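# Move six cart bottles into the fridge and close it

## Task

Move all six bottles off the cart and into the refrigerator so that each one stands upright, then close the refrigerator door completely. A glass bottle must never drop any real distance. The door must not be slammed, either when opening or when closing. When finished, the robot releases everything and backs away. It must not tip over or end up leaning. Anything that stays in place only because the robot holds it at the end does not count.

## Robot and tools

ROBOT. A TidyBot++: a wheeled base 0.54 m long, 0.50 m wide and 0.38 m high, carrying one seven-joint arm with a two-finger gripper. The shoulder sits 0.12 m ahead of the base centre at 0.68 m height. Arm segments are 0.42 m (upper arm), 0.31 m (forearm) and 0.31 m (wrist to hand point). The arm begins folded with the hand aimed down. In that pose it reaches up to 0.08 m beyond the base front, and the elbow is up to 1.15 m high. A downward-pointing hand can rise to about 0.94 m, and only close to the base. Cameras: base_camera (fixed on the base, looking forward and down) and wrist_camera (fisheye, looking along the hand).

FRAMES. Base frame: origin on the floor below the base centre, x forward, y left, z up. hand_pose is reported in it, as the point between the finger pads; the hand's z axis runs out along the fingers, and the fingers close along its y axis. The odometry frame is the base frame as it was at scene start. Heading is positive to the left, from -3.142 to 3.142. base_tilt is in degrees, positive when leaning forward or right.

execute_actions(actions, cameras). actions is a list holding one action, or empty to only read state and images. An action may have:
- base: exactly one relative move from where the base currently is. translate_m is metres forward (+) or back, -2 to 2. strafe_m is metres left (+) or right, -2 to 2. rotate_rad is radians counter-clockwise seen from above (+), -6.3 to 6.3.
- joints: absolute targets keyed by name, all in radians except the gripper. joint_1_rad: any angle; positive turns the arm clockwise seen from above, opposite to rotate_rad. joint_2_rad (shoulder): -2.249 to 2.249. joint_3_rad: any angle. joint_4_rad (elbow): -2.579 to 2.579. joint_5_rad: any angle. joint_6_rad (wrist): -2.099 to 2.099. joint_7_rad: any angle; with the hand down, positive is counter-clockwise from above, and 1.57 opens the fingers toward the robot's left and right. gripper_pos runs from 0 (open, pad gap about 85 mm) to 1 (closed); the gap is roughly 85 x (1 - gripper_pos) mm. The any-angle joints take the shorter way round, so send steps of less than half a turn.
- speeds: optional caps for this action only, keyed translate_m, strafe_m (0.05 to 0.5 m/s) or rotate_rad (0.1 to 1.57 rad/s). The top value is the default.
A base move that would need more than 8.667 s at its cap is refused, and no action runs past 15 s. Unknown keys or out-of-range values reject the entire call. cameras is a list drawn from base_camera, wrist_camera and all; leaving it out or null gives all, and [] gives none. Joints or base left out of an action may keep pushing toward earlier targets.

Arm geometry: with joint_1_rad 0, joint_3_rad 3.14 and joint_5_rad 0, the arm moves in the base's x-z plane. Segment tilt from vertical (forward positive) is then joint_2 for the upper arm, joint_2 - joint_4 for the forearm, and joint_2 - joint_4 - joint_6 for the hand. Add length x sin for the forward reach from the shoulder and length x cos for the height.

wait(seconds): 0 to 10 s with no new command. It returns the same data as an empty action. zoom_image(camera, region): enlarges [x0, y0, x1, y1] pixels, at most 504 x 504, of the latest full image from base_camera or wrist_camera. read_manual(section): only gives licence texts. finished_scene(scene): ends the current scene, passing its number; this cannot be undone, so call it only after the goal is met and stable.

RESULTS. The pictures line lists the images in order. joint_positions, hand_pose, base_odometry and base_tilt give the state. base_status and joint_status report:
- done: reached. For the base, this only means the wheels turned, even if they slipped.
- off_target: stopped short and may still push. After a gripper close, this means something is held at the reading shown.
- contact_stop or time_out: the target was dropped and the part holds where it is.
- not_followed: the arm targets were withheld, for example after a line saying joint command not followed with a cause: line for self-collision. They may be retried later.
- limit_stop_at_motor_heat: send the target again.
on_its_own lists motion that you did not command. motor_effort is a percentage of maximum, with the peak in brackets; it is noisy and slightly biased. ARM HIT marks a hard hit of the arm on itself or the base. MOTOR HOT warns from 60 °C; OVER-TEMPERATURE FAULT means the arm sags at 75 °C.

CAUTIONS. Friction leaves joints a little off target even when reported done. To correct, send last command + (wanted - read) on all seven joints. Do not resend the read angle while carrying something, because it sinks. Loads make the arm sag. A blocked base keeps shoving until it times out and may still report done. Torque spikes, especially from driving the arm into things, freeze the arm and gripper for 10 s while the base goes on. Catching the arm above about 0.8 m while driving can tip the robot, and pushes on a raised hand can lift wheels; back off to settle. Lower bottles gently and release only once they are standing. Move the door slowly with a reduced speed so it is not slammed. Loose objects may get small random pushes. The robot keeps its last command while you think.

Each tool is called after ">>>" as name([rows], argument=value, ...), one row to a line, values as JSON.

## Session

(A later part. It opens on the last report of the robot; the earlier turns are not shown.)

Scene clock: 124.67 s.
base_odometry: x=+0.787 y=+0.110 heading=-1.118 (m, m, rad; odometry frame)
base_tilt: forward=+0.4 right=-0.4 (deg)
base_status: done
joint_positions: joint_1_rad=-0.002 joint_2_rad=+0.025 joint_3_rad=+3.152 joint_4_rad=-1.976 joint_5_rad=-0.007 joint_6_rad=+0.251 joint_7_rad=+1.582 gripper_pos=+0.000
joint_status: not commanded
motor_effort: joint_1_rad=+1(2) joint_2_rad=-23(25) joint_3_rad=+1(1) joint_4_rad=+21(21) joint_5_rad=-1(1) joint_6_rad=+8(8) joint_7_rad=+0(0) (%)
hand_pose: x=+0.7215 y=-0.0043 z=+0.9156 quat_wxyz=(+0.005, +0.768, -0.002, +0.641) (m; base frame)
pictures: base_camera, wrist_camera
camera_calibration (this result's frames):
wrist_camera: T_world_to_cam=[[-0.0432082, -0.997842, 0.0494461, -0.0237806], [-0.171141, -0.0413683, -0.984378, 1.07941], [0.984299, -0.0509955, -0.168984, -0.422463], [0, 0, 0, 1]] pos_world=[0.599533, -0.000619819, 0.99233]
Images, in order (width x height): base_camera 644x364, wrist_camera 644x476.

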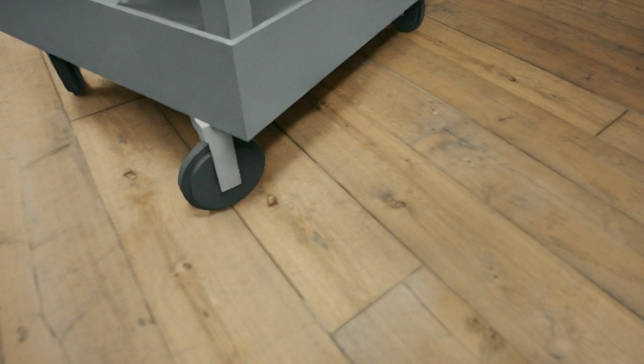

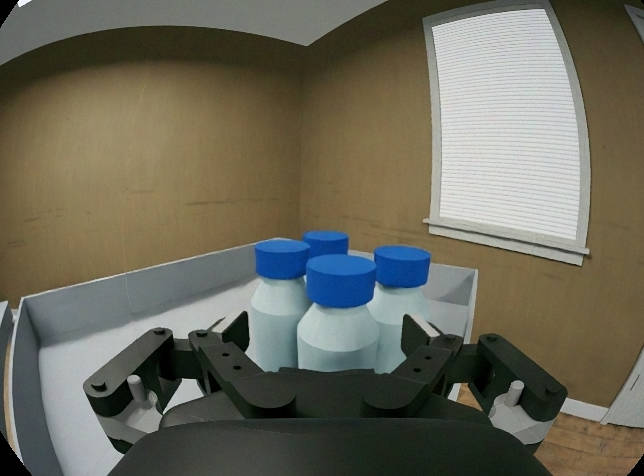

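Symmetric. Strafe −.013, advance in steps.

>>> execute_actions([
  {"base":{"strafe_m":-0.013},"joints":{"joint_2_rad":0.045}},
], cameras=[])

>>> execute_actions([
  {"base":{"translate_m":0.082},"speeds":{"translate_m":0.08}},
], cameras=["wrist_camera"])

Scene clock: 126.67 s.
base_odometry: x=+0.776 y=+0.105 heading=-1.119 (m, m, rad; odometry frame)
base_tilt: forward=+0.4 right=-0.4 (deg)
base_status: done
joint_positions: joint_1_rad=-0.002 joint_2_rad=+0.031 joint_3_rad=+3.153 joint_4_rad=-1.976 joint_5_rad=-0.007 joint_6_rad=+0.251 joint_7_rad=+1.582 gripper_pos=+0.000
joint_status: all done
motor_effort: joint_1_rad=+1(3) joint_2_rad=-23(25) joint_3_rad=+1(4) joint_4_rad=+21(21) joint_5_rad=+0(1) joint_6_rad=+8(8) joint_7_rad=+0(1) (%)
hand_pose: x=+0.7229 y=-0.0052 z=+0.9122 quat_wxyz=(+0.005, +0.770, -0.003, +0.639) (m; base frame)
pictures: none
No camera images: the call's "cameras" was empty. Leave "cameras" out to get every camera's image.

Scene clock: 128.20 s.
base_odometry: x=+0.811 y=+0.031 heading=-1.119 (m, m, rad; odometry frame)
base_tilt: forward=+0.3 right=-0.4 (deg)
base_status: done
joint_positions: joint_1_rad=-0.002 joint_2_rad=+0.034 joint_3_rad=+3.153 joint_4_rad=-1.976 joint_5_rad=-0.007 joint_6_rad=+0.251 joint_7_rad=+1.582 gripper_pos=+0.000
joint_status: not commanded
motor_effort: joint_1_rad=+0(1) joint_2_rad=-23(26) joint_3_rad=+1(0) joint_4_rad=+21(22) joint_5_rad=+0(1) joint_6_rad=+8(8) joint_7_rad=+0(0) (%)
hand_pose: x=+0.7238 y=-0.0052 z=+0.9099 quat_wxyz=(+0.005, +0.771, -0.003, +0.637) (m; base frame)
pictures: wrist_camera
camera_calibration (this result's frames):
wrist_camera: T_world_to_cam=[[-0.0441314, -0.997778, 0.0499217, -0.0239869], [-0.180462, -0.0411865, -0.982719, 1.07929], [0.982591, -0.0523777, -0.178244, -0.416022], [0, 0, 0, 1]] pos_world=[0.602492, -0.00127183, 0.98768]
Images, in order (width x height): wrist_camera 644x476.

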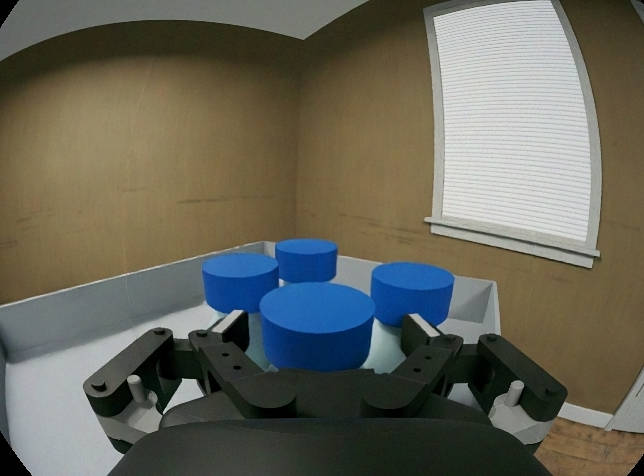

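>>> execute_actions([
  {"base":{"translate_m":0.006},"joints":{"gripper_pos":1}},
], cameras=["wrist_camera"])

>>> execute_actions([
  {"joints":{"joint_2_rad":-0.045,"joint_4_rad":-1.40,"joint_6_rad":-0.36}},
], cameras=["wrist_camera"])

>>> execute_actions([
  {"base":{"translate_m":-0.088}},
], cameras=[])

>>> execute_actions([
  {"base":{"rotate_rad":2.216},"speeds":{"rotate_rad":1.2},"joints":{"joint_1_rad":0.1}},
], cameras=[])

>>> execute_actions([
  {"base":{"translate_m":0.73}},
], cameras=[])

>>> execute_actions([
  {"base":{"strafe_m":-0.33},"speeds":{"strafe_m":0.3}},
])

Scene clock: 132.90 s.
base_odometry: x=+0.814 y=+0.025 heading=-1.120 (m, m, rad; odometry frame)
base_tilt: forward=+0.4 right=-0.4 (deg)
base_status: done
joint_positions: joint_1_rad=-0.002 joint_2_rad=+0.037 joint_3_rad=+3.153 joint_4_rad=-1.977 joint_5_rad=-0.007 joint_6_rad=+0.251 joint_7_rad=+1.582 gripper_pos=+0.426
joint_status: gripper_pos off_target (ended at +0.426, target +1.000)
motor_effort: joint_1_rad=+0(2) joint_2_rad=-23(27) joint_3_rad=+1(2) joint_4_rad=+21(22) joint_5_rad=-2(2) joint_6_rad=+8(8) joint_7_rad=-1(0) (%)
hand_pose: x=+0.7244 y=-0.0046 z=+0.9083 quat_wxyz=(+0.005, +0.771, -0.003, +0.636) (m; base frame)
pictures: wrist_camera
camera_calibration (this result's frames):
wrist_camera: T_world_to_cam=[[-0.0431565, -0.997816, 0.0500067, -0.0241533], [-0.182785, -0.0413227, -0.982284, 1.07919], [0.982205, -0.0515324, -0.180602, -0.414458], [0, 0, 0, 1]] pos_world=[0.603299, -0.000863795, 0.986423]
Images, in order (width x height): wrist_camera 644x476.

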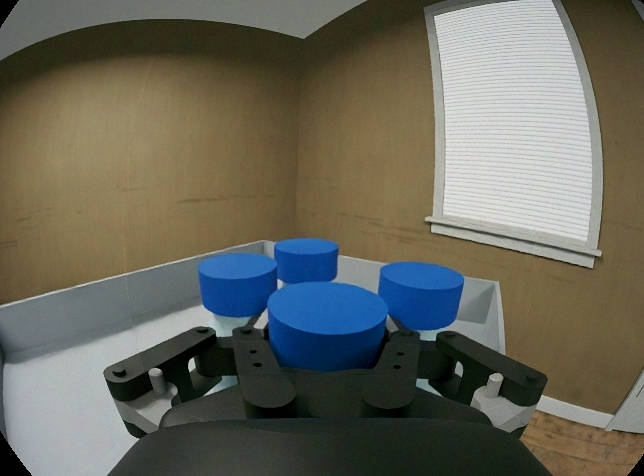

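Scene clock: 134.73 s.
base_odometry: x=+0.814 y=+0.025 heading=-1.120 (m, m, rad; odometry frame)
base_tilt: forward=+0.4 right=-0.4 (deg)
base_status: not commanded
joint_positions: joint_1_rad=-0.002 joint_2_rad=-0.015 joint_3_rad=+3.152 joint_4_rad=-1.430 joint_5_rad=-0.007 joint_6_rad=-0.354 joint_7_rad=+1.582 gripper_pos=+0.426
joint_status: all done
motor_effort: joint_1_rad=+0(2) joint_2_rad=-28(31) joint_3_rad=+1(2) joint_4_rad=+26(28) joint_5_rad=+0(2) joint_6_rad=+11(13) joint_7_rad=+0(0) (%)
hand_pose: x=+0.7287 y=-0.0032 z=+1.0897 quat_wxyz=(+0.003, +0.774, -0.001, +0.634) (m; base frame)
pictures: wrist_camera
camera_calibration (this result's frames):
wrist_camera: T_world_to_cam=[[-0.0381058, -0.998072, 0.0489837, -0.0342035], [-0.189545, -0.04091, -0.981019, 1.26174], [0.981132, -0.0466672, -0.187621, -0.377392], [0, 0, 0, 1]] pos_world=[0.608125, -0.000131589, 1.16866]
Images, in order (width x height): wrist_camera 644x476.

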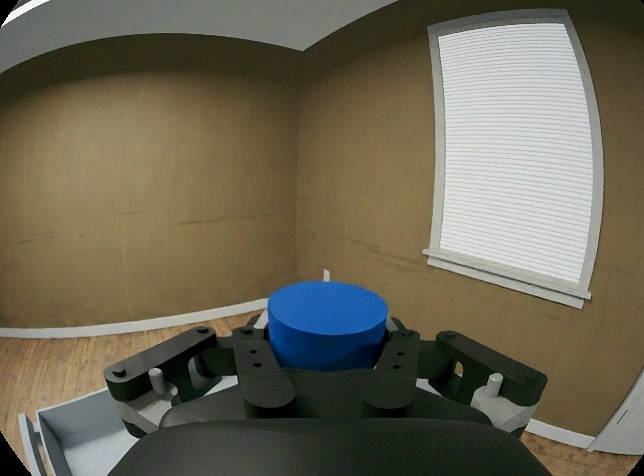

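Scene clock: 135.90 s.
base_odometry: x=+0.775 y=+0.104 heading=-1.120 (m, m, rad; odometry frame)
base_tilt: forward=+0.3 right=-0.4 (deg)
base_status: done
joint_positions: joint_1_rad=-0.002 joint_2_rad=-0.023 joint_3_rad=+3.152 joint_4_rad=-1.430 joint_5_rad=-0.007 joint_6_rad=-0.356 joint_7_rad=+1.582 gripper_pos=+0.426
joint_status: not commanded
motor_effort: joint_1_rad=+1(0) joint_2_rad=-28(32) joint_3_rad=+1(0) joint_4_rad=+27(28) joint_5_rad=-1(1) joint_6_rad=+11(11) joint_7_rad=+0(0) (%)
hand_pose: x=+0.7251 y=-0.0032 z=+1.0940 quat_wxyz=(+0.003, +0.772, -0.001, +0.636) (m; base frame)
pictures: none
No camera images: the call's "cameras" was empty. Leave "cameras" out to get every camera's image.

Scene clock: 138.80 s.
base_odometry: x=+0.775 y=+0.104 heading=+1.096 (m, m, rad; odometry frame)
base_tilt: forward=+0.3 right=-0.4 (deg)
base_status: done
joint_positions: joint_1_rad=+0.101 joint_2_rad=-0.022 joint_3_rad=+3.147 joint_4_rad=-1.430 joint_5_rad=-0.007 joint_6_rad=-0.356 joint_7_rad=+1.582 gripper_pos=+0.426
joint_status: all done
motor_effort: joint_1_rad=+0(4) joint_2_rad=-27(30) joint_3_rad=+1(4) joint_4_rad=+26(27) joint_5_rad=+0(1) joint_6_rad=+11(11) joint_7_rad=+0(0) (%)
hand_pose: x=+0.7222 y=-0.0622 z=+1.0935 quat_wxyz=(+0.034, +0.771, -0.039, +0.635) (m; base frame)
pictures: none
No camera images: the call's "cameras" was empty. Leave "cameras" out to get every camera's image.

Scene clock: 141.63 s.
base_odometry: x=+1.108 y=+0.754 heading=+1.097 (m, m, rad; odometry frame)
base_tilt: forward=+0.4 right=-0.4 (deg)
base_status: done
joint_positions: joint_1_rad=+0.101 joint_2_rad=-0.020 joint_3_rad=+3.147 joint_4_rad=-1.430 joint_5_rad=-0.007 joint_6_rad=-0.358 joint_7_rad=+1.582 gripper_pos=+0.426
joint_status: not commanded
motor_effort: joint_1_rad=+0(0) joint_2_rad=-28(31) joint_3_rad=+1(0) joint_4_rad=+26(27) joint_5_rad=-1(0) joint_6_rad=+11(11) joint_7_rad=+0(0) (%)
hand_pose: x=+0.7228 y=-0.0623 z=+1.0919 quat_wxyz=(+0.034, +0.772, -0.039, +0.633) (m; base frame)
pictures: none
No camera images: the call's "cameras" was empty. Leave "cameras" out to get every camera's image.

Scene clock: 143.70 s.
base_odometry: x=+1.402 y=+0.604 heading=+1.097 (m, m, rad; odometry frame)
base_tilt: forward=+0.4 right=-0.4 (deg)
base_status: done
joint_positions: joint_1_rad=+0.101 joint_2_rad=-0.020 joint_3_rad=+3.149 joint_4_rad=-1.430 joint_5_rad=-0.007 joint_6_rad=-0.359 joint_7_rad=+1.582 gripper_pos=+0.426
joint_status: not commanded
motor_effort: joint_1_rad=+0(4) joint_2_rad=-27(29) joint_3_rad=+1(4) joint_4_rad=+26(26) joint_5_rad=-1(0) joint_6_rad=+11(12) joint_7_rad=+0(0) (%)
hand_pose: x=+0.7227 y=-0.0637 z=+1.0918 quat_wxyz=(+0.035, +0.772, -0.040, +0.633) (m; base frame)
pictures: base_camera, wrist_camera
camera_calibration (this result's frames):
wrist_camera: T_world_to_cam=[[-0.137491, -0.989297, 0.0488686, -0.0224103], [-0.191521, -0.0218536, -0.981245, 1.26315], [0.971811, -0.144271, -0.186466, -0.374668], [0, 0, 0, 1]] pos_world=[0.602944, -0.04862, 1.17069]
Images, in order (width x height): base_camera 644x364, wrist_camera 644x476.

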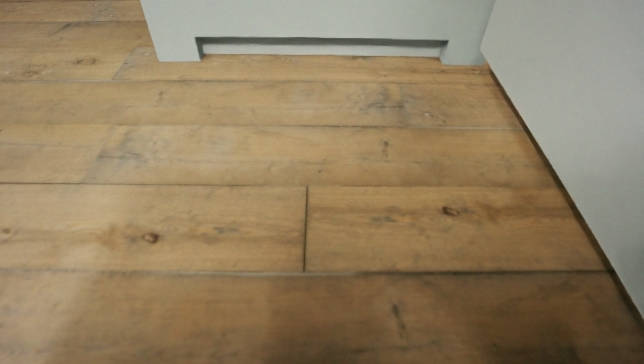

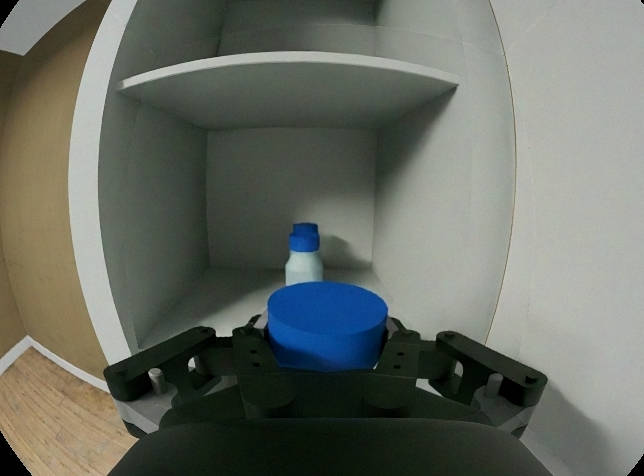

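>>> execute_actions([
  {"base":{"translate_m":0.26},"speeds":{"translate_m":0.3}},
], cameras=[])

>>> execute_actions([
  {"joints":{"joint_4_rad":-1.52,"joint_6_rad":-0.23}},
], cameras=[])

>>> execute_actions([
  {"joints":{"joint_4_rad":-1.62,"joint_6_rad":-0.17}},
], cameras=[])

>>> execute_actions([
  {"joints":{"gripper_pos":0,"joint_4_rad":-1.60}},
], cameras=[])

>>> execute_actions([
  {"base":{"translate_m":-0.64}},
], cameras=["wrist_camera"])

>>> execute_actions([
  {"base":{"rotate_rad":3.125},"joints":{"joint_1_rad":-0.01,"joint_2_rad":0.033,"joint_4_rad":-1.985,"joint_6_rad":0.275}},
], cameras=[])

>>> execute_actions([
  {"base":{"strafe_m":0.41}},
])

Scene clock: 150.33 s.
base_odometry: x=+1.521 y=+0.835 heading=+1.097 (m, m, rad; odometry frame)
base_tilt: forward=+0.4 right=-0.4 (deg)
base_status: done
joint_positions: joint_1_rad=+0.101 joint_2_rad=-0.020 joint_3_rad=+3.149 joint_4_rad=-1.430 joint_5_rad=-0.007 joint_6_rad=-0.359 joint_7_rad=+1.582 gripper_pos=+0.426
joint_status: not commanded
motor_effort: joint_1_rad=+0(0) joint_2_rad=-28(31) joint_3_rad=+1(1) joint_4_rad=+26(28) joint_5_rad=-1(1) joint_6_rad=+11(12) joint_7_rad=+0(0) (%)
hand_pose: x=+0.7227 y=-0.0637 z=+1.0916 quat_wxyz=(+0.035, +0.773, -0.040, +0.633) (m; base frame)
pictures: none
No camera images: the call's "cameras" was empty. Leave "cameras" out to get every camera's image.

Scene clock: 151.30 s.
base_odometry: x=+1.521 y=+0.835 heading=+1.097 (m, m, rad; odometry frame)
base_tilt: forward=+0.4 right=-0.4 (deg)
base_status: not commanded
joint_positions: joint_1_rad=+0.101 joint_2_rad=-0.020 joint_3_rad=+3.149 joint_4_rad=-1.537 joint_5_rad=-0.007 joint_6_rad=-0.278 joint_7_rad=+1.582 gripper_pos=+0.426
joint_status: all done
motor_effort: joint_1_rad=+0(0) joint_2_rad=-28(29) joint_3_rad=+1(1) joint_4_rad=+26(28) joint_5_rad=+0(1) joint_6_rad=+11(11) joint_7_rad=+0(0) (%)
hand_pose: x=+0.7247 y=-0.0641 z=+1.0506 quat_wxyz=(+0.034, +0.780, -0.040, +0.623) (m; base frame)
pictures: none
No camera images: the call's "cameras" was empty. Leave "cameras" out to get every camera's image.

Scene clock: 152.23 s.
base_odometry: x=+1.521 y=+0.835 heading=+1.097 (m, m, rad; odometry frame)
base_tilt: forward=+0.4 right=-0.4 (deg)
base_status: not commanded
joint_positions: joint_1_rad=+0.101 joint_2_rad=-0.035 joint_3_rad=+3.149 joint_4_rad=-1.600 joint_5_rad=-0.007 joint_6_rad=-0.192 joint_7_rad=+1.582 gripper_pos=+0.426
joint_status: all done
motor_effort: joint_1_rad=+1(0) joint_2_rad=-22(28) joint_3_rad=+2(2) joint_4_rad=+22(25) joint_5_rad=-1(1) joint_6_rad=+8(12) joint_7_rad=+0(0) (%)
hand_pose: x=+0.7212 y=-0.0640 z=+1.0466 quat_wxyz=(+0.035, +0.769, -0.040, +0.637) (m; base frame)
pictures: none
No camera images: the call's "cameras" was empty. Leave "cameras" out to get every camera's image.

Scene clock: 153.33 s.
base_odometry: x=+1.521 y=+0.835 heading=+1.097 (m, m, rad; odometry frame)
base_tilt: forward=+0.3 right=-0.4 (deg)
base_status: not commanded
joint_positions: joint_1_rad=+0.101 joint_2_rad=-0.035 joint_3_rad=+3.149 joint_4_rad=-1.600 joint_5_rad=-0.007 joint_6_rad=-0.192 joint_7_rad=+1.582 gripper_pos=+0.000
joint_status: all done
motor_effort: joint_1_rad=+0(1) joint_2_rad=-23(24) joint_3_rad=+1(2) joint_4_rad=+22(23) joint_5_rad=+0(0) joint_6_rad=+8(9) joint_7_rad=+0(0) (%)
hand_pose: x=+0.7212 y=-0.0640 z=+1.0467 quat_wxyz=(+0.035, +0.769, -0.040, +0.637) (m; base frame)
pictures: none
No camera images: the call's "cameras" was empty. Leave "cameras" out to get every camera's image.

Scene clock: 156.10 s.
base_odometry: x=+1.229 y=+0.265 heading=+1.097 (m, m, rad; odometry frame)
base_tilt: forward=+0.3 right=-0.4 (deg)
base_status: done
joint_positions: joint_1_rad=+0.101 joint_2_rad=-0.043 joint_3_rad=+3.150 joint_4_rad=-1.600 joint_5_rad=-0.007 joint_6_rad=-0.191 joint_7_rad=+1.582 gripper_pos=+0.000
joint_status: not commanded
motor_effort: joint_1_rad=+0(2) joint_2_rad=-22(28) joint_3_rad=+1(3) joint_4_rad=+22(23) joint_5_rad=-1(0) joint_6_rad=+8(8) joint_7_rad=-1(1) (%)
hand_pose: x=+0.7182 y=-0.0640 z=+1.0517 quat_wxyz=(+0.035, +0.766, -0.040, +0.641) (m; base frame)
pictures: wrist_camera
camera_calibration (this result's frames):
wrist_camera: T_world_to_cam=[[-0.140113, -0.988974, 0.0479552, -0.0184087], [-0.171917, -0.023398, -0.984833, 1.21245], [0.975096, -0.146232, -0.166743, -0.401037], [0, 0, 0, 1]] pos_world=[0.596911, -0.0484813, 1.12807]
Images, in order (width x height): wrist_camera 644x476.

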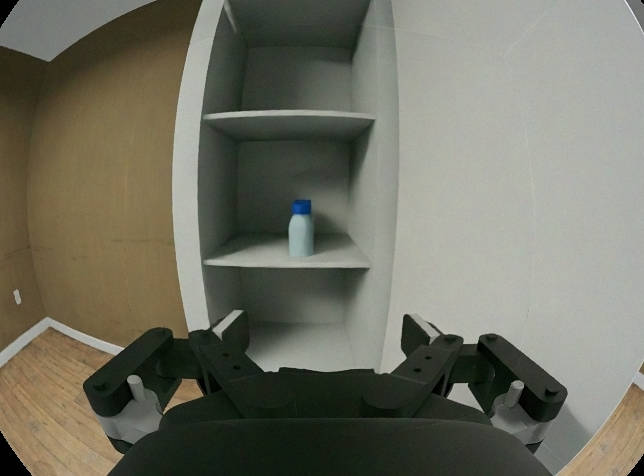

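Scene clock: 159.43 s.
base_odometry: x=+1.229 y=+0.265 heading=-2.061 (m, m, rad; odometry frame)
base_tilt: forward=+0.4 right=-0.4 (deg)
base_status: done
joint_positions: joint_1_rad=-0.001 joint_2_rad=+0.040 joint_3_rad=+3.149 joint_4_rad=-1.969 joint_5_rad=-0.007 joint_6_rad=+0.250 joint_7_rad=+1.582 gripper_pos=+0.000
joint_status: all done
motor_effort: joint_1_rad=+0(2) joint_2_rad=-24(28) joint_3_rad=+1(2) joint_4_rad=+21(24) joint_5_rad=+0(1) joint_6_rad=+8(9) joint_7_rad=+0(0) (%)
hand_pose: x=+0.7263 y=-0.0034 z=+0.9103 quat_wxyz=(+0.004, +0.771, -0.002, +0.637) (m; base frame)
pictures: none
No camera images: the call's "cameras" was empty. Leave "cameras" out to get every camera's image.

Scene clock: 161.60 s.
base_odometry: x=+1.591 y=+0.073 heading=-2.061 (m, m, rad; odometry frame)
base_tilt: forward=+0.4 right=-0.4 (deg)
base_status: done
joint_positions: joint_1_rad=-0.004 joint_2_rad=+0.040 joint_3_rad=+3.147 joint_4_rad=-1.970 joint_5_rad=-0.007 joint_6_rad=+0.250 joint_7_rad=+1.582 gripper_pos=+0.000
joint_status: not commanded
motor_effort: joint_1_rad=+1(2) joint_2_rad=-24(24) joint_3_rad=+1(2) joint_4_rad=+21(21) joint_5_rad=-1(1) joint_6_rad=+8(8) joint_7_rad=+0(0) (%)
hand_pose: x=+0.7263 y=-0.0004 z=+0.9103 quat_wxyz=(+0.003, +0.771, +0.000, +0.637) (m; base frame)
pictures: base_camera, wrist_camera
camera_calibration (this result's frames):
wrist_camera: T_world_to_cam=[[-0.0363103, -0.998109, 0.0495944, -0.0245547], [-0.179588, -0.042302, -0.982832, 1.07986], [0.983072, -0.0445935, -0.177713, -0.419009], [0, 0, 0, 1]] pos_world=[0.604955, 0.00248701, 0.988078]
Images, in order (width x height): base_camera 644x364, wrist_camera 644x476.

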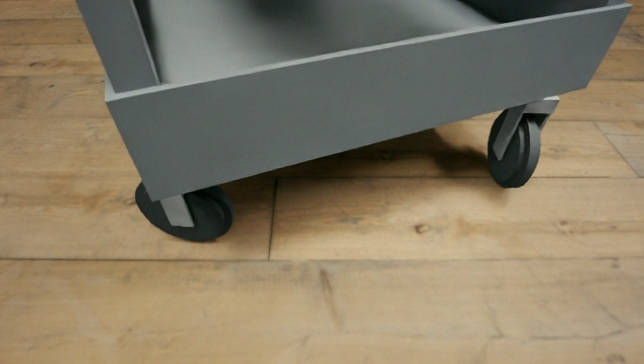

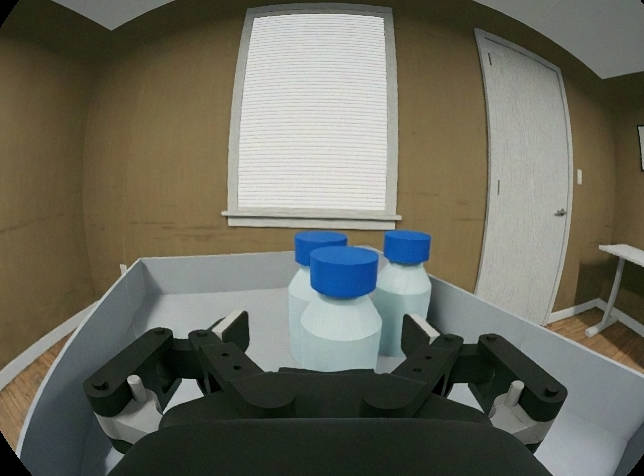

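>>> execute_actions([
  {"base":{"strafe_m":-0.015}},
], cameras=[])

>>> execute_actions([
  {"base":{"translate_m":0.098},"speeds":{"translate_m":0.1}},
], cameras=["wrist_camera"])

>>> execute_actions([
  {"joints":{"gripper_pos":1}},
], cameras=["wrist_camera"])

>>> execute_actions([
  {"joints":{"joint_2_rad":-0.045,"joint_4_rad":-1.40,"joint_6_rad":-0.36}},
], cameras=[])

>>> execute_actions([
  {"base":{"strafe_m":-0.47}},
], cameras=[])

>>> execute_actions([
  {"base":{"rotate_rad":-3.1416},"speeds":{"rotate_rad":1.2}},
], cameras=[])

>>> execute_actions([
  {"base":{"translate_m":0.48}},
])

Scene clock: 165.70 s.
base_odometry: x=+1.578 y=+0.080 heading=-2.060 (m, m, rad; odometry frame)
base_tilt: forward=+0.4 right=-0.4 (deg)
base_status: done
joint_positions: joint_1_rad=-0.004 joint_2_rad=+0.040 joint_3_rad=+3.152 joint_4_rad=-1.970 joint_5_rad=-0.007 joint_6_rad=+0.250 joint_7_rad=+1.582 gripper_pos=+0.000
joint_status: not commanded
motor_effort: joint_1_rad=+0(3) joint_2_rad=-24(24) joint_3_rad=+1(4) joint_4_rad=+20(21) joint_5_rad=-1(1) joint_6_rad=+8(8) joint_7_rad=+0(0) (%)
hand_pose: x=+0.7263 y=-0.0030 z=+0.9103 quat_wxyz=(+0.004, +0.771, -0.002, +0.637) (m; base frame)
pictures: none
No camera images: the call's "cameras" was empty. Leave "cameras" out to get every camera's image.

Scene clock: 167.23 s.
base_odometry: x=+1.532 y=-0.007 heading=-2.060 (m, m, rad; odometry frame)
base_tilt: forward=+0.4 right=-0.4 (deg)
base_status: done
joint_positions: joint_1_rad=-0.004 joint_2_rad=+0.038 joint_3_rad=+3.152 joint_4_rad=-1.971 joint_5_rad=-0.007 joint_6_rad=+0.251 joint_7_rad=+1.582 gripper_pos=+0.000
joint_status: not commanded
motor_effort: joint_1_rad=+0(0) joint_2_rad=-24(27) joint_3_rad=+1(0) joint_4_rad=+22(22) joint_5_rad=-1(1) joint_6_rad=+8(8) joint_7_rad=+0(0) (%)
hand_pose: x=+0.7256 y=-0.0030 z=+0.9109 quat_wxyz=(+0.004, +0.770, -0.002, +0.638) (m; base frame)
pictures: wrist_camera
camera_calibration (this result's frames):
wrist_camera: T_world_to_cam=[[-0.0406874, -0.997934, 0.0497185, -0.0241264], [-0.17869, -0.0416901, -0.983022, 1.07971], [0.983064, -0.0488808, -0.176624, -0.419368], [0, 0, 0, 1]] pos_world=[0.604216, 0.000437624, 0.988507]
Images, in order (width x height): wrist_camera 644x476.

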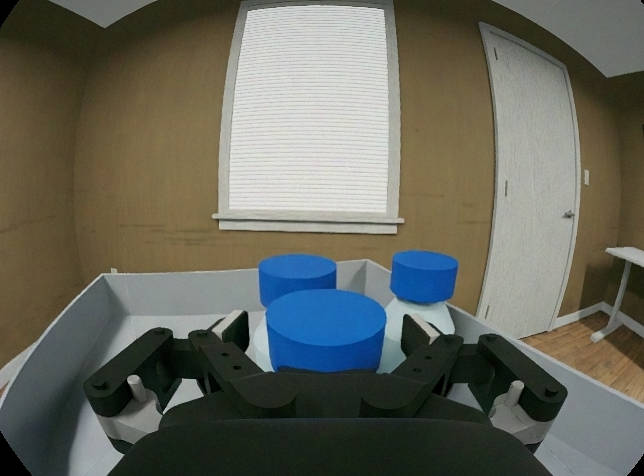

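Scene clock: 168.33 s.
base_odometry: x=+1.532 y=-0.007 heading=-2.060 (m, m, rad; odometry frame)
base_tilt: forward=+0.3 right=-0.5 (deg)
base_status: not commanded
joint_positions: joint_1_rad=-0.004 joint_2_rad=+0.038 joint_3_rad=+3.152 joint_4_rad=-1.971 joint_5_rad=-0.007 joint_6_rad=+0.251 joint_7_rad=+1.582 gripper_pos=+0.423
joint_status: gripper_pos off_target (ended at +0.423, target +1.000)
motor_effort: joint_1_rad=+0(0) joint_2_rad=-23(24) joint_3_rad=+2(1) joint_4_rad=+22(21) joint_5_rad=-1(1) joint_6_rad=+8(8) joint_7_rad=+0(0) (%)
hand_pose: x=+0.7256 y=-0.0030 z=+0.9110 quat_wxyz=(+0.004, +0.770, -0.002, +0.638) (m; base frame)
pictures: wrist_camera
camera_calibration (this result's frames):
wrist_camera: T_world_to_cam=[[-0.0407034, -0.997934, 0.0497083, -0.0241114], [-0.178411, -0.041691, -0.983072, 1.07964], [0.983114, -0.0488829, -0.176346, -0.419629], [0, 0, 0, 1]] pos_world=[0.604182, 0.000437267, 0.988567]
Images, in order (width x height): wrist_camera 644x476.

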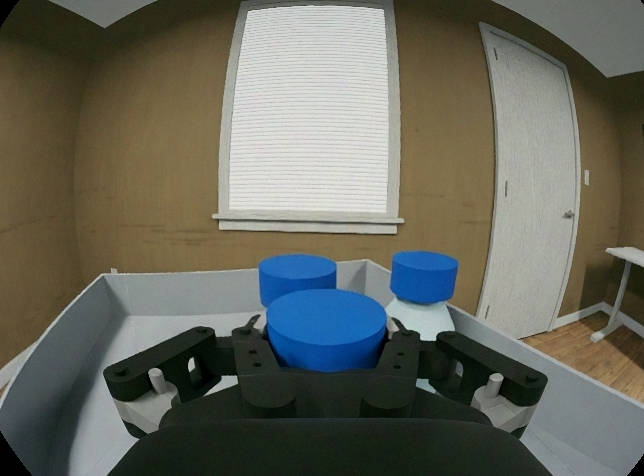

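Scene clock: 170.17 s.
base_odometry: x=+1.532 y=-0.007 heading=-2.060 (m, m, rad; odometry frame)
base_tilt: forward=+0.3 right=-0.4 (deg)
base_status: not commanded
joint_positions: joint_1_rad=-0.004 joint_2_rad=-0.015 joint_3_rad=+3.152 joint_4_rad=-1.430 joint_5_rad=-0.007 joint_6_rad=-0.354 joint_7_rad=+1.582 gripper_pos=+0.423
joint_status: all done
motor_effort: joint_1_rad=+0(0) joint_2_rad=-28(32) joint_3_rad=+1(0) joint_4_rad=+27(29) joint_5_rad=+0(0) joint_6_rad=+11(13) joint_7_rad=-1(0) (%)
hand_pose: x=+0.7288 y=-0.0018 z=+1.0898 quat_wxyz=(+0.002, +0.774, +0.000, +0.634) (m; base frame)
pictures: none
No camera images: the call's "cameras" was empty. Leave "cameras" out to get every camera's image.

Scene clock: 172.47 s.
base_odometry: x=+1.117 y=+0.214 heading=-2.060 (m, m, rad; odometry frame)
base_tilt: forward=+0.3 right=-0.4 (deg)
base_status: done
joint_positions: joint_1_rad=-0.004 joint_2_rad=-0.015 joint_3_rad=+3.156 joint_4_rad=-1.430 joint_5_rad=-0.007 joint_6_rad=-0.355 joint_7_rad=+1.582 gripper_pos=+0.423
joint_status: not commanded
motor_effort: joint_1_rad=+0(3) joint_2_rad=-27(28) joint_3_rad=+1(2) joint_4_rad=+26(27) joint_5_rad=+0(1) joint_6_rad=+11(11) joint_7_rad=+0(1) (%)
hand_pose: x=+0.7287 y=-0.0041 z=+1.0893 quat_wxyz=(+0.003, +0.774, -0.002, +0.633) (m; base frame)
pictures: none
No camera images: the call's "cameras" was empty. Leave "cameras" out to get every camera's image.

Scene clock: 176.20 s.
base_odometry: x=+1.117 y=+0.214 heading=+1.082 (m, m, rad; odometry frame)
base_tilt: forward=+0.4 right=-0.4 (deg)
base_status: done
joint_positions: joint_1_rad=-0.006 joint_2_rad=-0.015 joint_3_rad=+3.154 joint_4_rad=-1.430 joint_5_rad=-0.007 joint_6_rad=-0.355 joint_7_rad=+1.582 gripper_pos=+0.423
joint_status: not commanded
motor_effort: joint_1_rad=+1(3) joint_2_rad=-27(30) joint_3_rad=+1(4) joint_4_rad=+26(27) joint_5_rad=-1(1) joint_6_rad=+11(11) joint_7_rad=+0(0) (%)
hand_pose: x=+0.7287 y=-0.0015 z=+1.0892 quat_wxyz=(+0.002, +0.774, +0.000, +0.633) (m; base frame)
pictures: none
No camera images: the call's "cameras" was empty. Leave "cameras" out to get every camera's image.

Scene clock: 178.53 s.
base_odometry: x=+1.343 y=+0.638 heading=+1.081 (m, m, rad; odometry frame)
base_tilt: forward=+0.4 right=-0.4 (deg)
base_status: done
joint_positions: joint_1_rad=-0.006 joint_2_rad=-0.014 joint_3_rad=+3.154 joint_4_rad=-1.430 joint_5_rad=-0.007 joint_6_rad=-0.358 joint_7_rad=+1.582 gripper_pos=+0.423
joint_status: not commanded
motor_effort: joint_1_rad=+0(1) joint_2_rad=-27(32) joint_3_rad=+1(2) joint_4_rad=+25(28) joint_5_rad=+0(0) joint_6_rad=+11(11) joint_7_rad=+0(0) (%)
hand_pose: x=+0.7288 y=-0.0015 z=+1.0882 quat_wxyz=(+0.002, +0.775, +0.000, +0.632) (m; base frame)
pictures: base_camera, wrist_camera
camera_calibration (this result's frames):
wrist_camera: T_world_to_cam=[[-0.0350157, -0.998184, 0.0490116, -0.0346709], [-0.193806, -0.0413284, -0.980169, 1.26253], [0.980415, -0.04382, -0.192007, -0.372417], [0, 0, 0, 1]] pos_world=[0.608595, 0.00125106, 1.16768]
Images, in order (width x height): base_camera 644x364, wrist_camera 644x476.

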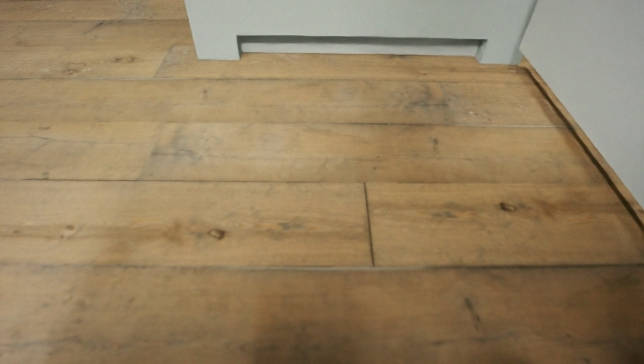

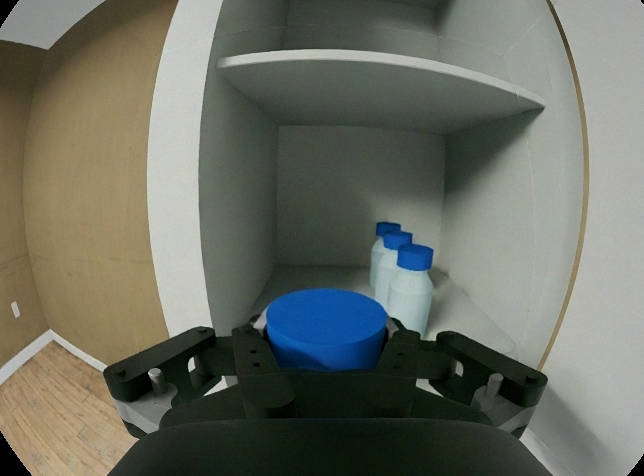

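>>> execute_actions([
  {"base":{"rotate_rad":-0.04}},
], cameras=[])

>>> execute_actions([
  {"base":{"strafe_m":0.04}},
])

>>> execute_actions([
  {"base":{"translate_m":0.3},"speeds":{"translate_m":0.2}},
])

Scene clock: 181.77 s.
base_odometry: x=+1.343 y=+0.638 heading=+1.041 (m, m, rad; odometry frame)
base_tilt: forward=+0.4 right=-0.4 (deg)
base_status: done
joint_positions: joint_1_rad=-0.006 joint_2_rad=-0.014 joint_3_rad=+3.155 joint_4_rad=-1.430 joint_5_rad=-0.007 joint_6_rad=-0.358 joint_7_rad=+1.582 gripper_pos=+0.423
joint_status: not commanded
motor_effort: joint_1_rad=+0(3) joint_2_rad=-28(28) joint_3_rad=+1(2) joint_4_rad=+26(26) joint_5_rad=+0(1) joint_6_rad=+11(11) joint_7_rad=-1(0) (%)
hand_pose: x=+0.7288 y=-0.0025 z=+1.0882 quat_wxyz=(+0.002, +0.775, -0.001, +0.632) (m; base frame)
pictures: none
No camera images: the call's "cameras" was empty. Leave "cameras" out to get every camera's image.

Scene clock: 182.70 s.
base_odometry: x=+1.308 y=+0.658 heading=+1.041 (m, m, rad; odometry frame)
base_tilt: forward=+0.4 right=-0.4 (deg)
base_status: done
joint_positions: joint_1_rad=-0.006 joint_2_rad=-0.014 joint_3_rad=+3.149 joint_4_rad=-1.430 joint_5_rad=-0.007 joint_6_rad=-0.358 joint_7_rad=+1.582 gripper_pos=+0.423
joint_status: not commanded
motor_effort: joint_1_rad=+1(2) joint_2_rad=-28(28) joint_3_rad=+1(2) joint_4_rad=+26(27) joint_5_rad=+0(1) joint_6_rad=+11(11) joint_7_rad=+0(0) (%)
hand_pose: x=+0.7287 y=+0.0014 z=+1.0881 quat_wxyz=(+0.000, +0.775, +0.002, +0.632) (m; base frame)
pictures: base_camera, wrist_camera
camera_calibration (this result's frames):
wrist_camera: T_world_to_cam=[[-0.0302268, -0.998338, 0.0490609, -0.0352705], [-0.193706, -0.0423021, -0.980147, 1.26251], [0.980594, -0.0391301, -0.192105, -0.372261], [0, 0, 0, 1]] pos_world=[0.608527, 0.00362842, 1.16766]
Images, in order (width x height): base_camera 644x364, wrist_camera 644x476.

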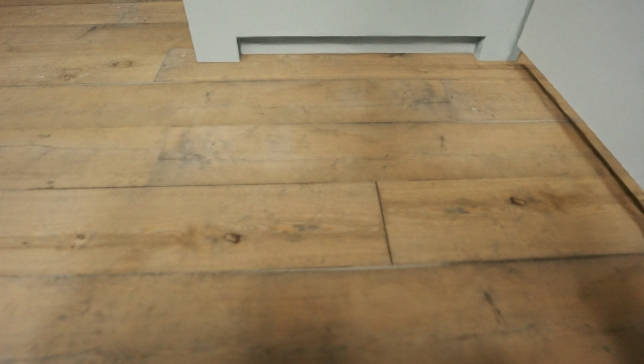

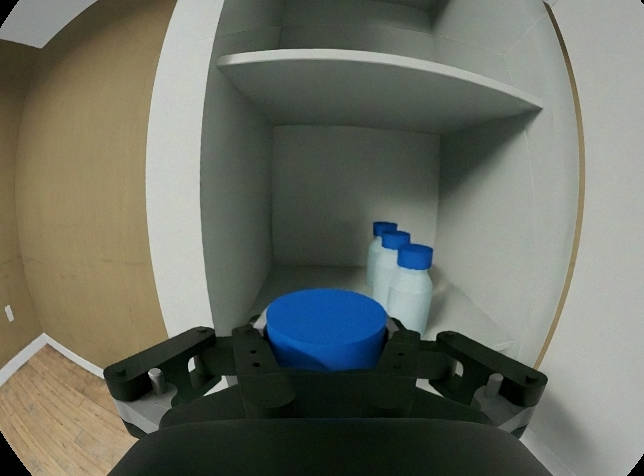

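Scene clock: 184.97 s.
base_odometry: x=+1.460 y=+0.917 heading=+1.041 (m, m, rad; odometry frame)
base_tilt: forward=+0.4 right=-0.4 (deg)
base_status: done
joint_positions: joint_1_rad=-0.006 joint_2_rad=-0.018 joint_3_rad=+3.149 joint_4_rad=-1.430 joint_5_rad=-0.007 joint_6_rad=-0.359 joint_7_rad=+1.582 gripper_pos=+0.423
joint_status: not commanded
motor_effort: joint_1_rad=+0(1) joint_2_rad=-28(31) joint_3_rad=+1(0) joint_4_rad=+27(28) joint_5_rad=-1(1) joint_6_rad=+11(12) joint_7_rad=+1(1) (%)
hand_pose: x=+0.7269 y=+0.0014 z=+1.0907 quat_wxyz=(+0.000, +0.774, +0.002, +0.633) (m; base frame)
pictures: base_camera, wrist_camera
camera_calibration (this result's frames):
wrist_camera: T_world_to_cam=[[-0.0304058, -0.99834, 0.0489194, -0.0351751], [-0.190004, -0.0422767, -0.980873, 1.26274], [0.981312, -0.0391191, -0.188404, -0.374539], [0, 0, 0, 1]] pos_world=[0.606397, 0.00361625, 1.16975]
Images, in order (width x height): base_camera 644x364, wrist_camera 644x476.

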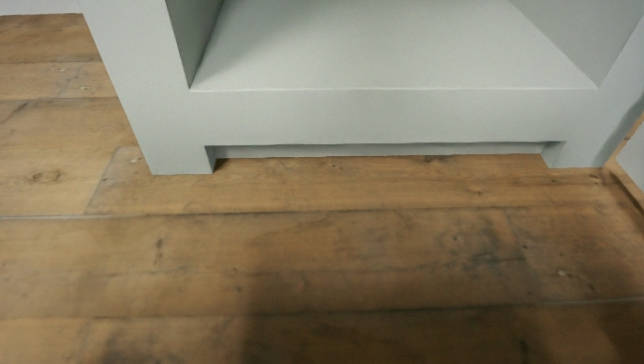

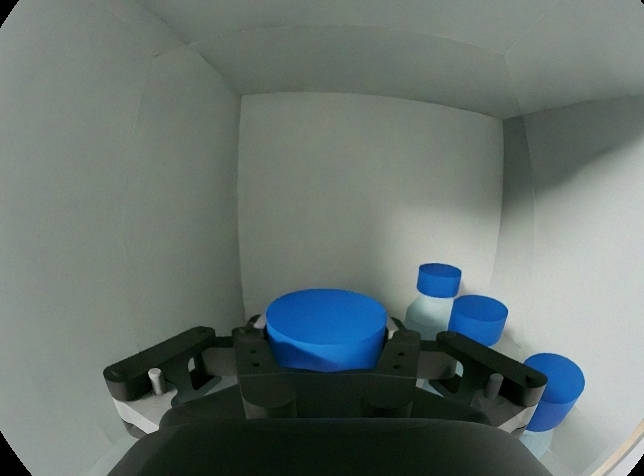

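>>> execute_actions([
  {"base":{"translate_m":0.17},"speeds":{"translate_m":0.2}},
], cameras=["wrist_camera"])

>>> execute_actions([
  {"joints":{"joint_4_rad":-1.51,"joint_6_rad":-0.24}},
], cameras=[])

>>> execute_actions([
  {"joints":{"joint_4_rad":-1.615,"joint_6_rad":-0.175}},
], cameras=[])

>>> execute_actions([
  {"joints":{"gripper_pos":0,"joint_4_rad":-1.59}},
], cameras=["wrist_camera"])

>>> execute_actions([
  {"base":{"translate_m":-1.0}},
], cameras=["wrist_camera"])

>>> execute_actions([
  {"base":{"strafe_m":0.385},"joints":{"joint_2_rad":0.04,"joint_4_rad":-1.985,"joint_6_rad":0.275}},
], cameras=[])

>>> execute_actions([
  {"base":{"translate_m":-0.75}},
], cameras=[])

>>> execute_actions([
  {"base":{"rotate_rad":-1.5708},"speeds":{"rotate_rad":1.2}},
])

Scene clock: 194.00 s.
base_odometry: x=+1.545 y=+1.064 heading=+1.041 (m, m, rad; odometry frame)
base_tilt: forward=+0.4 right=-0.4 (deg)
base_status: done
joint_positions: joint_1_rad=-0.006 joint_2_rad=-0.020 joint_3_rad=+3.149 joint_4_rad=-1.430 joint_5_rad=-0.007 joint_6_rad=-0.359 joint_7_rad=+1.582 gripper_pos=+0.423
joint_status: not commanded
motor_effort: joint_1_rad=+1(1) joint_2_rad=-28(30) joint_3_rad=+1(2) joint_4_rad=+26(27) joint_5_rad=+0(0) joint_6_rad=+11(11) joint_7_rad=+0(0) (%)
hand_pose: x=+0.7263 y=+0.0014 z=+1.0916 quat_wxyz=(+0.000, +0.774, +0.002, +0.634) (m; base frame)
pictures: wrist_camera
camera_calibration (this result's frames):
wrist_camera: T_world_to_cam=[[-0.030473, -0.99834, 0.0488672, -0.0351363], [-0.188634, -0.0422674, -0.981137, 1.2628], [0.981575, -0.0391162, -0.187033, -0.37543], [0, 0, 0, 1]] pos_world=[0.605648, 0.00361172, 1.17048]
Images, in order (width x height): wrist_camera 644x476.

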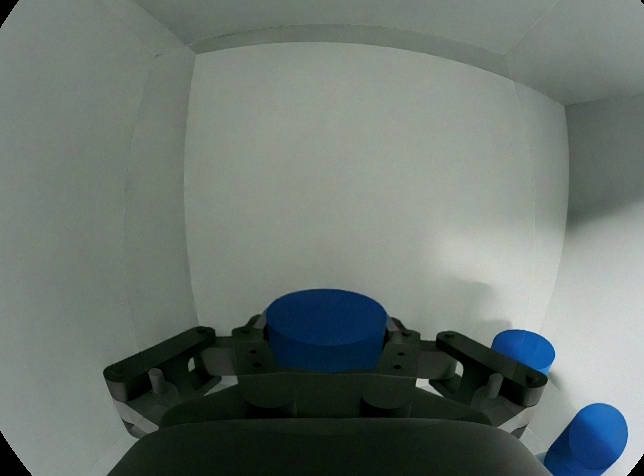

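Scene clock: 194.93 s.
base_odometry: x=+1.545 y=+1.064 heading=+1.041 (m, m, rad; odometry frame)
base_tilt: forward=+0.3 right=-0.4 (deg)
base_status: not commanded
joint_positions: joint_1_rad=-0.006 joint_2_rad=-0.020 joint_3_rad=+3.149 joint_4_rad=-1.527 joint_5_rad=-0.007 joint_6_rad=-0.287 joint_7_rad=+1.582 gripper_pos=+0.423
joint_status: all done
motor_effort: joint_1_rad=+0(0) joint_2_rad=-28(29) joint_3_rad=+1(1) joint_4_rad=+26(28) joint_5_rad=-1(0) joint_6_rad=+11(11) joint_7_rad=+0(0) (%)
hand_pose: x=+0.7280 y=+0.0013 z=+1.0537 quat_wxyz=(+0.001, +0.781, +0.002, +0.624) (m; base frame)
pictures: none
No camera images: the call's "cameras" was empty. Leave "cameras" out to get every camera's image.

Scene clock: 195.87 s.
base_odometry: x=+1.545 y=+1.064 heading=+1.041 (m, m, rad; odometry frame)
base_tilt: forward=+0.4 right=-0.4 (deg)
base_status: not commanded
joint_positions: joint_1_rad=-0.006 joint_2_rad=-0.035 joint_3_rad=+3.149 joint_4_rad=-1.594 joint_5_rad=-0.007 joint_6_rad=-0.195 joint_7_rad=+1.582 gripper_pos=+0.423
joint_status: all done
motor_effort: joint_1_rad=+1(1) joint_2_rad=-23(27) joint_3_rad=+1(2) joint_4_rad=+22(27) joint_5_rad=-1(1) joint_6_rad=+8(11) joint_7_rad=+1(1) (%)
hand_pose: x=+0.7249 y=+0.0010 z=+1.0492 quat_wxyz=(+0.001, +0.769, +0.001, +0.639) (m; base frame)
pictures: none
No camera images: the call's "cameras" was empty. Leave "cameras" out to get every camera's image.

Scene clock: 196.97 s.
base_odometry: x=+1.545 y=+1.064 heading=+1.041 (m, m, rad; odometry frame)
base_tilt: forward=+0.4 right=-0.4 (deg)
base_status: not commanded
joint_positions: joint_1_rad=-0.006 joint_2_rad=-0.035 joint_3_rad=+3.149 joint_4_rad=-1.593 joint_5_rad=-0.007 joint_6_rad=-0.195 joint_7_rad=+1.582 gripper_pos=+0.000
joint_status: all done
motor_effort: joint_1_rad=+1(1) joint_2_rad=-22(26) joint_3_rad=+1(1) joint_4_rad=+23(25) joint_5_rad=-1(0) joint_6_rad=+8(11) joint_7_rad=+0(0) (%)
hand_pose: x=+0.7247 y=+0.0010 z=+1.0501 quat_wxyz=(+0.001, +0.768, +0.001, +0.640) (m; base frame)
pictures: wrist_camera
camera_calibration (this result's frames):
wrist_camera: T_world_to_cam=[[-0.0324574, -0.998312, 0.0481643, -0.0313804], [-0.173067, -0.041848, -0.984021, 1.21355], [0.984375, -0.0402744, -0.171417, -0.400048], [0, 0, 0, 1]] pos_world=[0.602804, 0.00334552, 1.12709]
Images, in order (width x height): wrist_camera 644x476.

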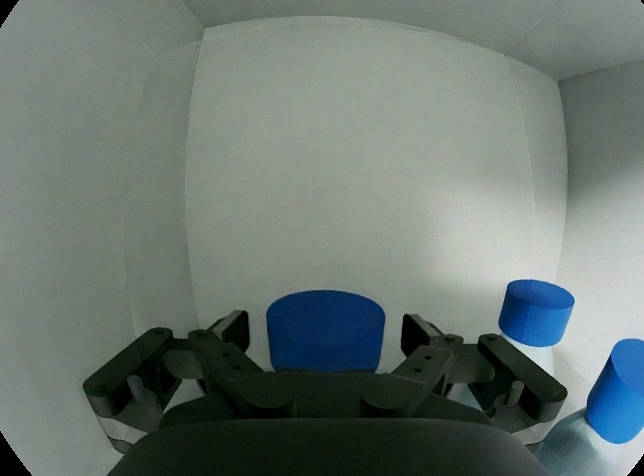

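Scene clock: 200.47 s.
base_odometry: x=+1.041 y=+0.201 heading=+1.042 (m, m, rad; odometry frame)
base_tilt: forward=+0.4 right=-0.4 (deg)
base_status: done
joint_positions: joint_1_rad=-0.006 joint_2_rad=-0.043 joint_3_rad=+3.149 joint_4_rad=-1.593 joint_5_rad=-0.007 joint_6_rad=-0.195 joint_7_rad=+1.582 gripper_pos=+0.000
joint_status: not commanded
motor_effort: joint_1_rad=+1(2) joint_2_rad=-22(27) joint_3_rad=+1(2) joint_4_rad=+22(23) joint_5_rad=+0(1) joint_6_rad=+8(8) joint_7_rad=+0(0) (%)
hand_pose: x=+0.7218 y=+0.0010 z=+1.0548 quat_wxyz=(+0.001, +0.766, +0.001, +0.643) (m; base frame)
pictures: wrist_camera
camera_calibration (this result's frames):
wrist_camera: T_world_to_cam=[[-0.0328683, -0.998313, 0.0478609, -0.0311218], [-0.165408, -0.0417931, -0.985339, 1.21352], [0.985677, -0.0403031, -0.163756, -0.405471], [0, 0, 0, 1]] pos_world=[0.599366, 0.00330554, 1.13082]
Images, in order (width x height): wrist_camera 644x476.

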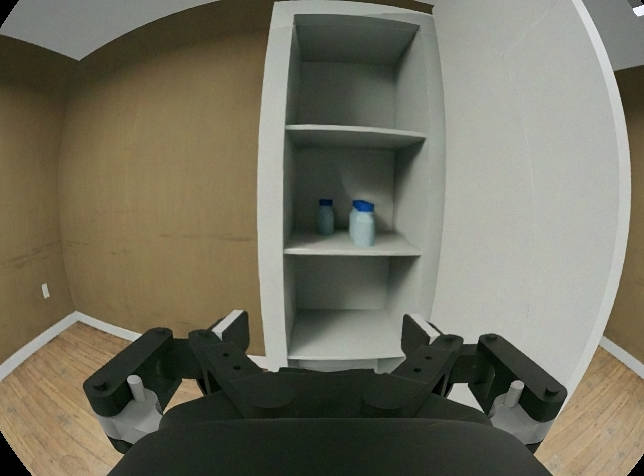

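Scene clock: 202.60 s.
base_odometry: x=+0.708 y=+0.395 heading=+1.042 (m, m, rad; odometry frame)
base_tilt: forward=+0.4 right=-0.4 (deg)
base_status: done
joint_positions: joint_1_rad=-0.007 joint_2_rad=+0.031 joint_3_rad=+3.147 joint_4_rad=-1.976 joint_5_rad=-0.007 joint_6_rad=+0.249 joint_7_rad=+1.582 gripper_pos=+0.000
joint_status: all done
motor_effort: joint_1_rad=+0(3) joint_2_rad=-23(26) joint_3_rad=+1(3) joint_4_rad=+21(21) joint_5_rad=+0(1) joint_6_rad=+8(9) joint_7_rad=+0(0) (%)
hand_pose: x=+0.7228 y=+0.0020 z=+0.9115 quat_wxyz=(+0.001, +0.770, +0.002, +0.638) (m; base frame)
pictures: none
No camera images: the call's "cameras" was empty. Leave "cameras" out to get every camera's image.

Scene clock: 205.47 s.
base_odometry: x=+0.330 y=-0.253 heading=+1.042 (m, m, rad; odometry frame)
base_tilt: forward=+0.4 right=-0.3 (deg)
base_status: done
joint_positions: joint_1_rad=-0.007 joint_2_rad=+0.034 joint_3_rad=+3.147 joint_4_rad=-1.977 joint_5_rad=-0.007 joint_6_rad=+0.251 joint_7_rad=+1.582 gripper_pos=+0.000
joint_status: not commanded
motor_effort: joint_1_rad=+0(1) joint_2_rad=-24(27) joint_3_rad=+0(2) joint_4_rad=+20(22) joint_5_rad=-1(1) joint_6_rad=+8(8) joint_7_rad=+0(1) (%)
hand_pose: x=+0.7236 y=+0.0020 z=+0.9101 quat_wxyz=(+0.001, +0.771, +0.002, +0.637) (m; base frame)
pictures: none
No camera images: the call's "cameras" was empty. Leave "cameras" out to get every camera's image.

Scene clock: 207.87 s.
base_odometry: x=+0.330 y=-0.253 heading=-0.529 (m, m, rad; odometry frame)
base_tilt: forward=+0.4 right=-0.4 (deg)
base_status: done
joint_positions: joint_1_rad=-0.007 joint_2_rad=+0.034 joint_3_rad=+3.151 joint_4_rad=-1.977 joint_5_rad=-0.007 joint_6_rad=+0.251 joint_7_rad=+1.582 gripper_pos=+0.000
joint_status: not commanded
motor_effort: joint_1_rad=+0(3) joint_2_rad=-23(26) joint_3_rad=+1(3) joint_4_rad=+20(21) joint_5_rad=-1(1) joint_6_rad=+8(8) joint_7_rad=+0(1) (%)
hand_pose: x=+0.7236 y=-0.0006 z=+0.9101 quat_wxyz=(+0.003, +0.771, +0.000, +0.637) (m; base frame)
pictures: base_camera, wrist_camera
camera_calibration (this result's frames):
wrist_camera: T_world_to_cam=[[-0.0366325, -0.998094, 0.049671, -0.024643], [-0.179755, -0.0423125, -0.982801, 1.07926], [0.983029, -0.044931, -0.177863, -0.416261], [0, 0, 0, 1]] pos_world=[0.602297, 0.00236716, 0.987885]
Images, in order (width x height): base_camera 644x364, wrist_camera 644x476.

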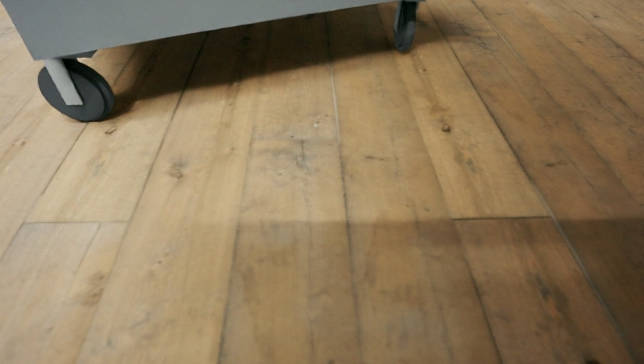

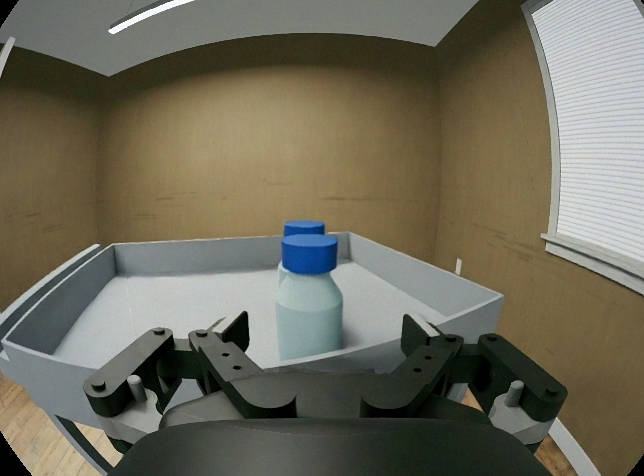

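>>> execute_actions([
  {"base":{"strafe_m":0.011}},
], cameras=[])

>>> execute_actions([
  {"base":{"translate_m":0.142},"speeds":{"translate_m":0.12}},
], cameras=["wrist_camera"])

Scene clock: 210.03 s.
base_odometry: x=+0.335 y=-0.243 heading=-0.529 (m, m, rad; odometry frame)
base_tilt: forward=+0.4 right=-0.4 (deg)
base_status: done
joint_positions: joint_1_rad=-0.008 joint_2_rad=+0.034 joint_3_rad=+3.149 joint_4_rad=-1.977 joint_5_rad=-0.007 joint_6_rad=+0.251 joint_7_rad=+1.582 gripper_pos=+0.000
joint_status: not commanded
motor_effort: joint_1_rad=+0(2) joint_2_rad=-24(24) joint_3_rad=+1(2) joint_4_rad=+21(21) joint_5_rad=-1(1) joint_6_rad=+8(8) joint_7_rad=+0(1) (%)
hand_pose: x=+0.7236 y=+0.0006 z=+0.9101 quat_wxyz=(+0.002, +0.771, +0.001, +0.637) (m; base frame)
pictures: none
No camera images: the call's "cameras" was empty. Leave "cameras" out to get every camera's image.

Scene clock: 211.83 s.
base_odometry: x=+0.458 y=-0.315 heading=-0.530 (m, m, rad; odometry frame)
base_tilt: forward=+0.4 right=-0.4 (deg)
base_status: done
joint_positions: joint_1_rad=-0.008 joint_2_rad=+0.036 joint_3_rad=+3.149 joint_4_rad=-1.977 joint_5_rad=-0.007 joint_6_rad=+0.251 joint_7_rad=+1.582 gripper_pos=+0.000
joint_status: not commanded
motor_effort: joint_1_rad=+0(0) joint_2_rad=-23(26) joint_3_rad=+1(1) joint_4_rad=+21(23) joint_5_rad=-1(1) joint_6_rad=+8(9) joint_7_rad=+0(0) (%)
hand_pose: x=+0.7241 y=+0.0006 z=+0.9089 quat_wxyz=(+0.002, +0.771, +0.001, +0.637) (m; base frame)
pictures: wrist_camera
camera_calibration (this result's frames):
wrist_camera: T_world_to_cam=[[-0.0345014, -0.998169, 0.0496896, -0.024903], [-0.181513, -0.0426339, -0.982464, 1.07913], [0.982783, -0.0429157, -0.17971, -0.415005], [0, 0, 0, 1]] pos_world=[0.602877, 0.0033399, 0.986864]
Images, in order (width x height): wrist_camera 644x476.

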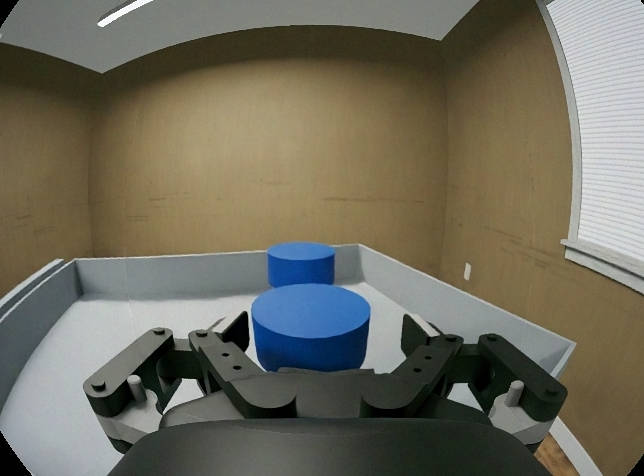

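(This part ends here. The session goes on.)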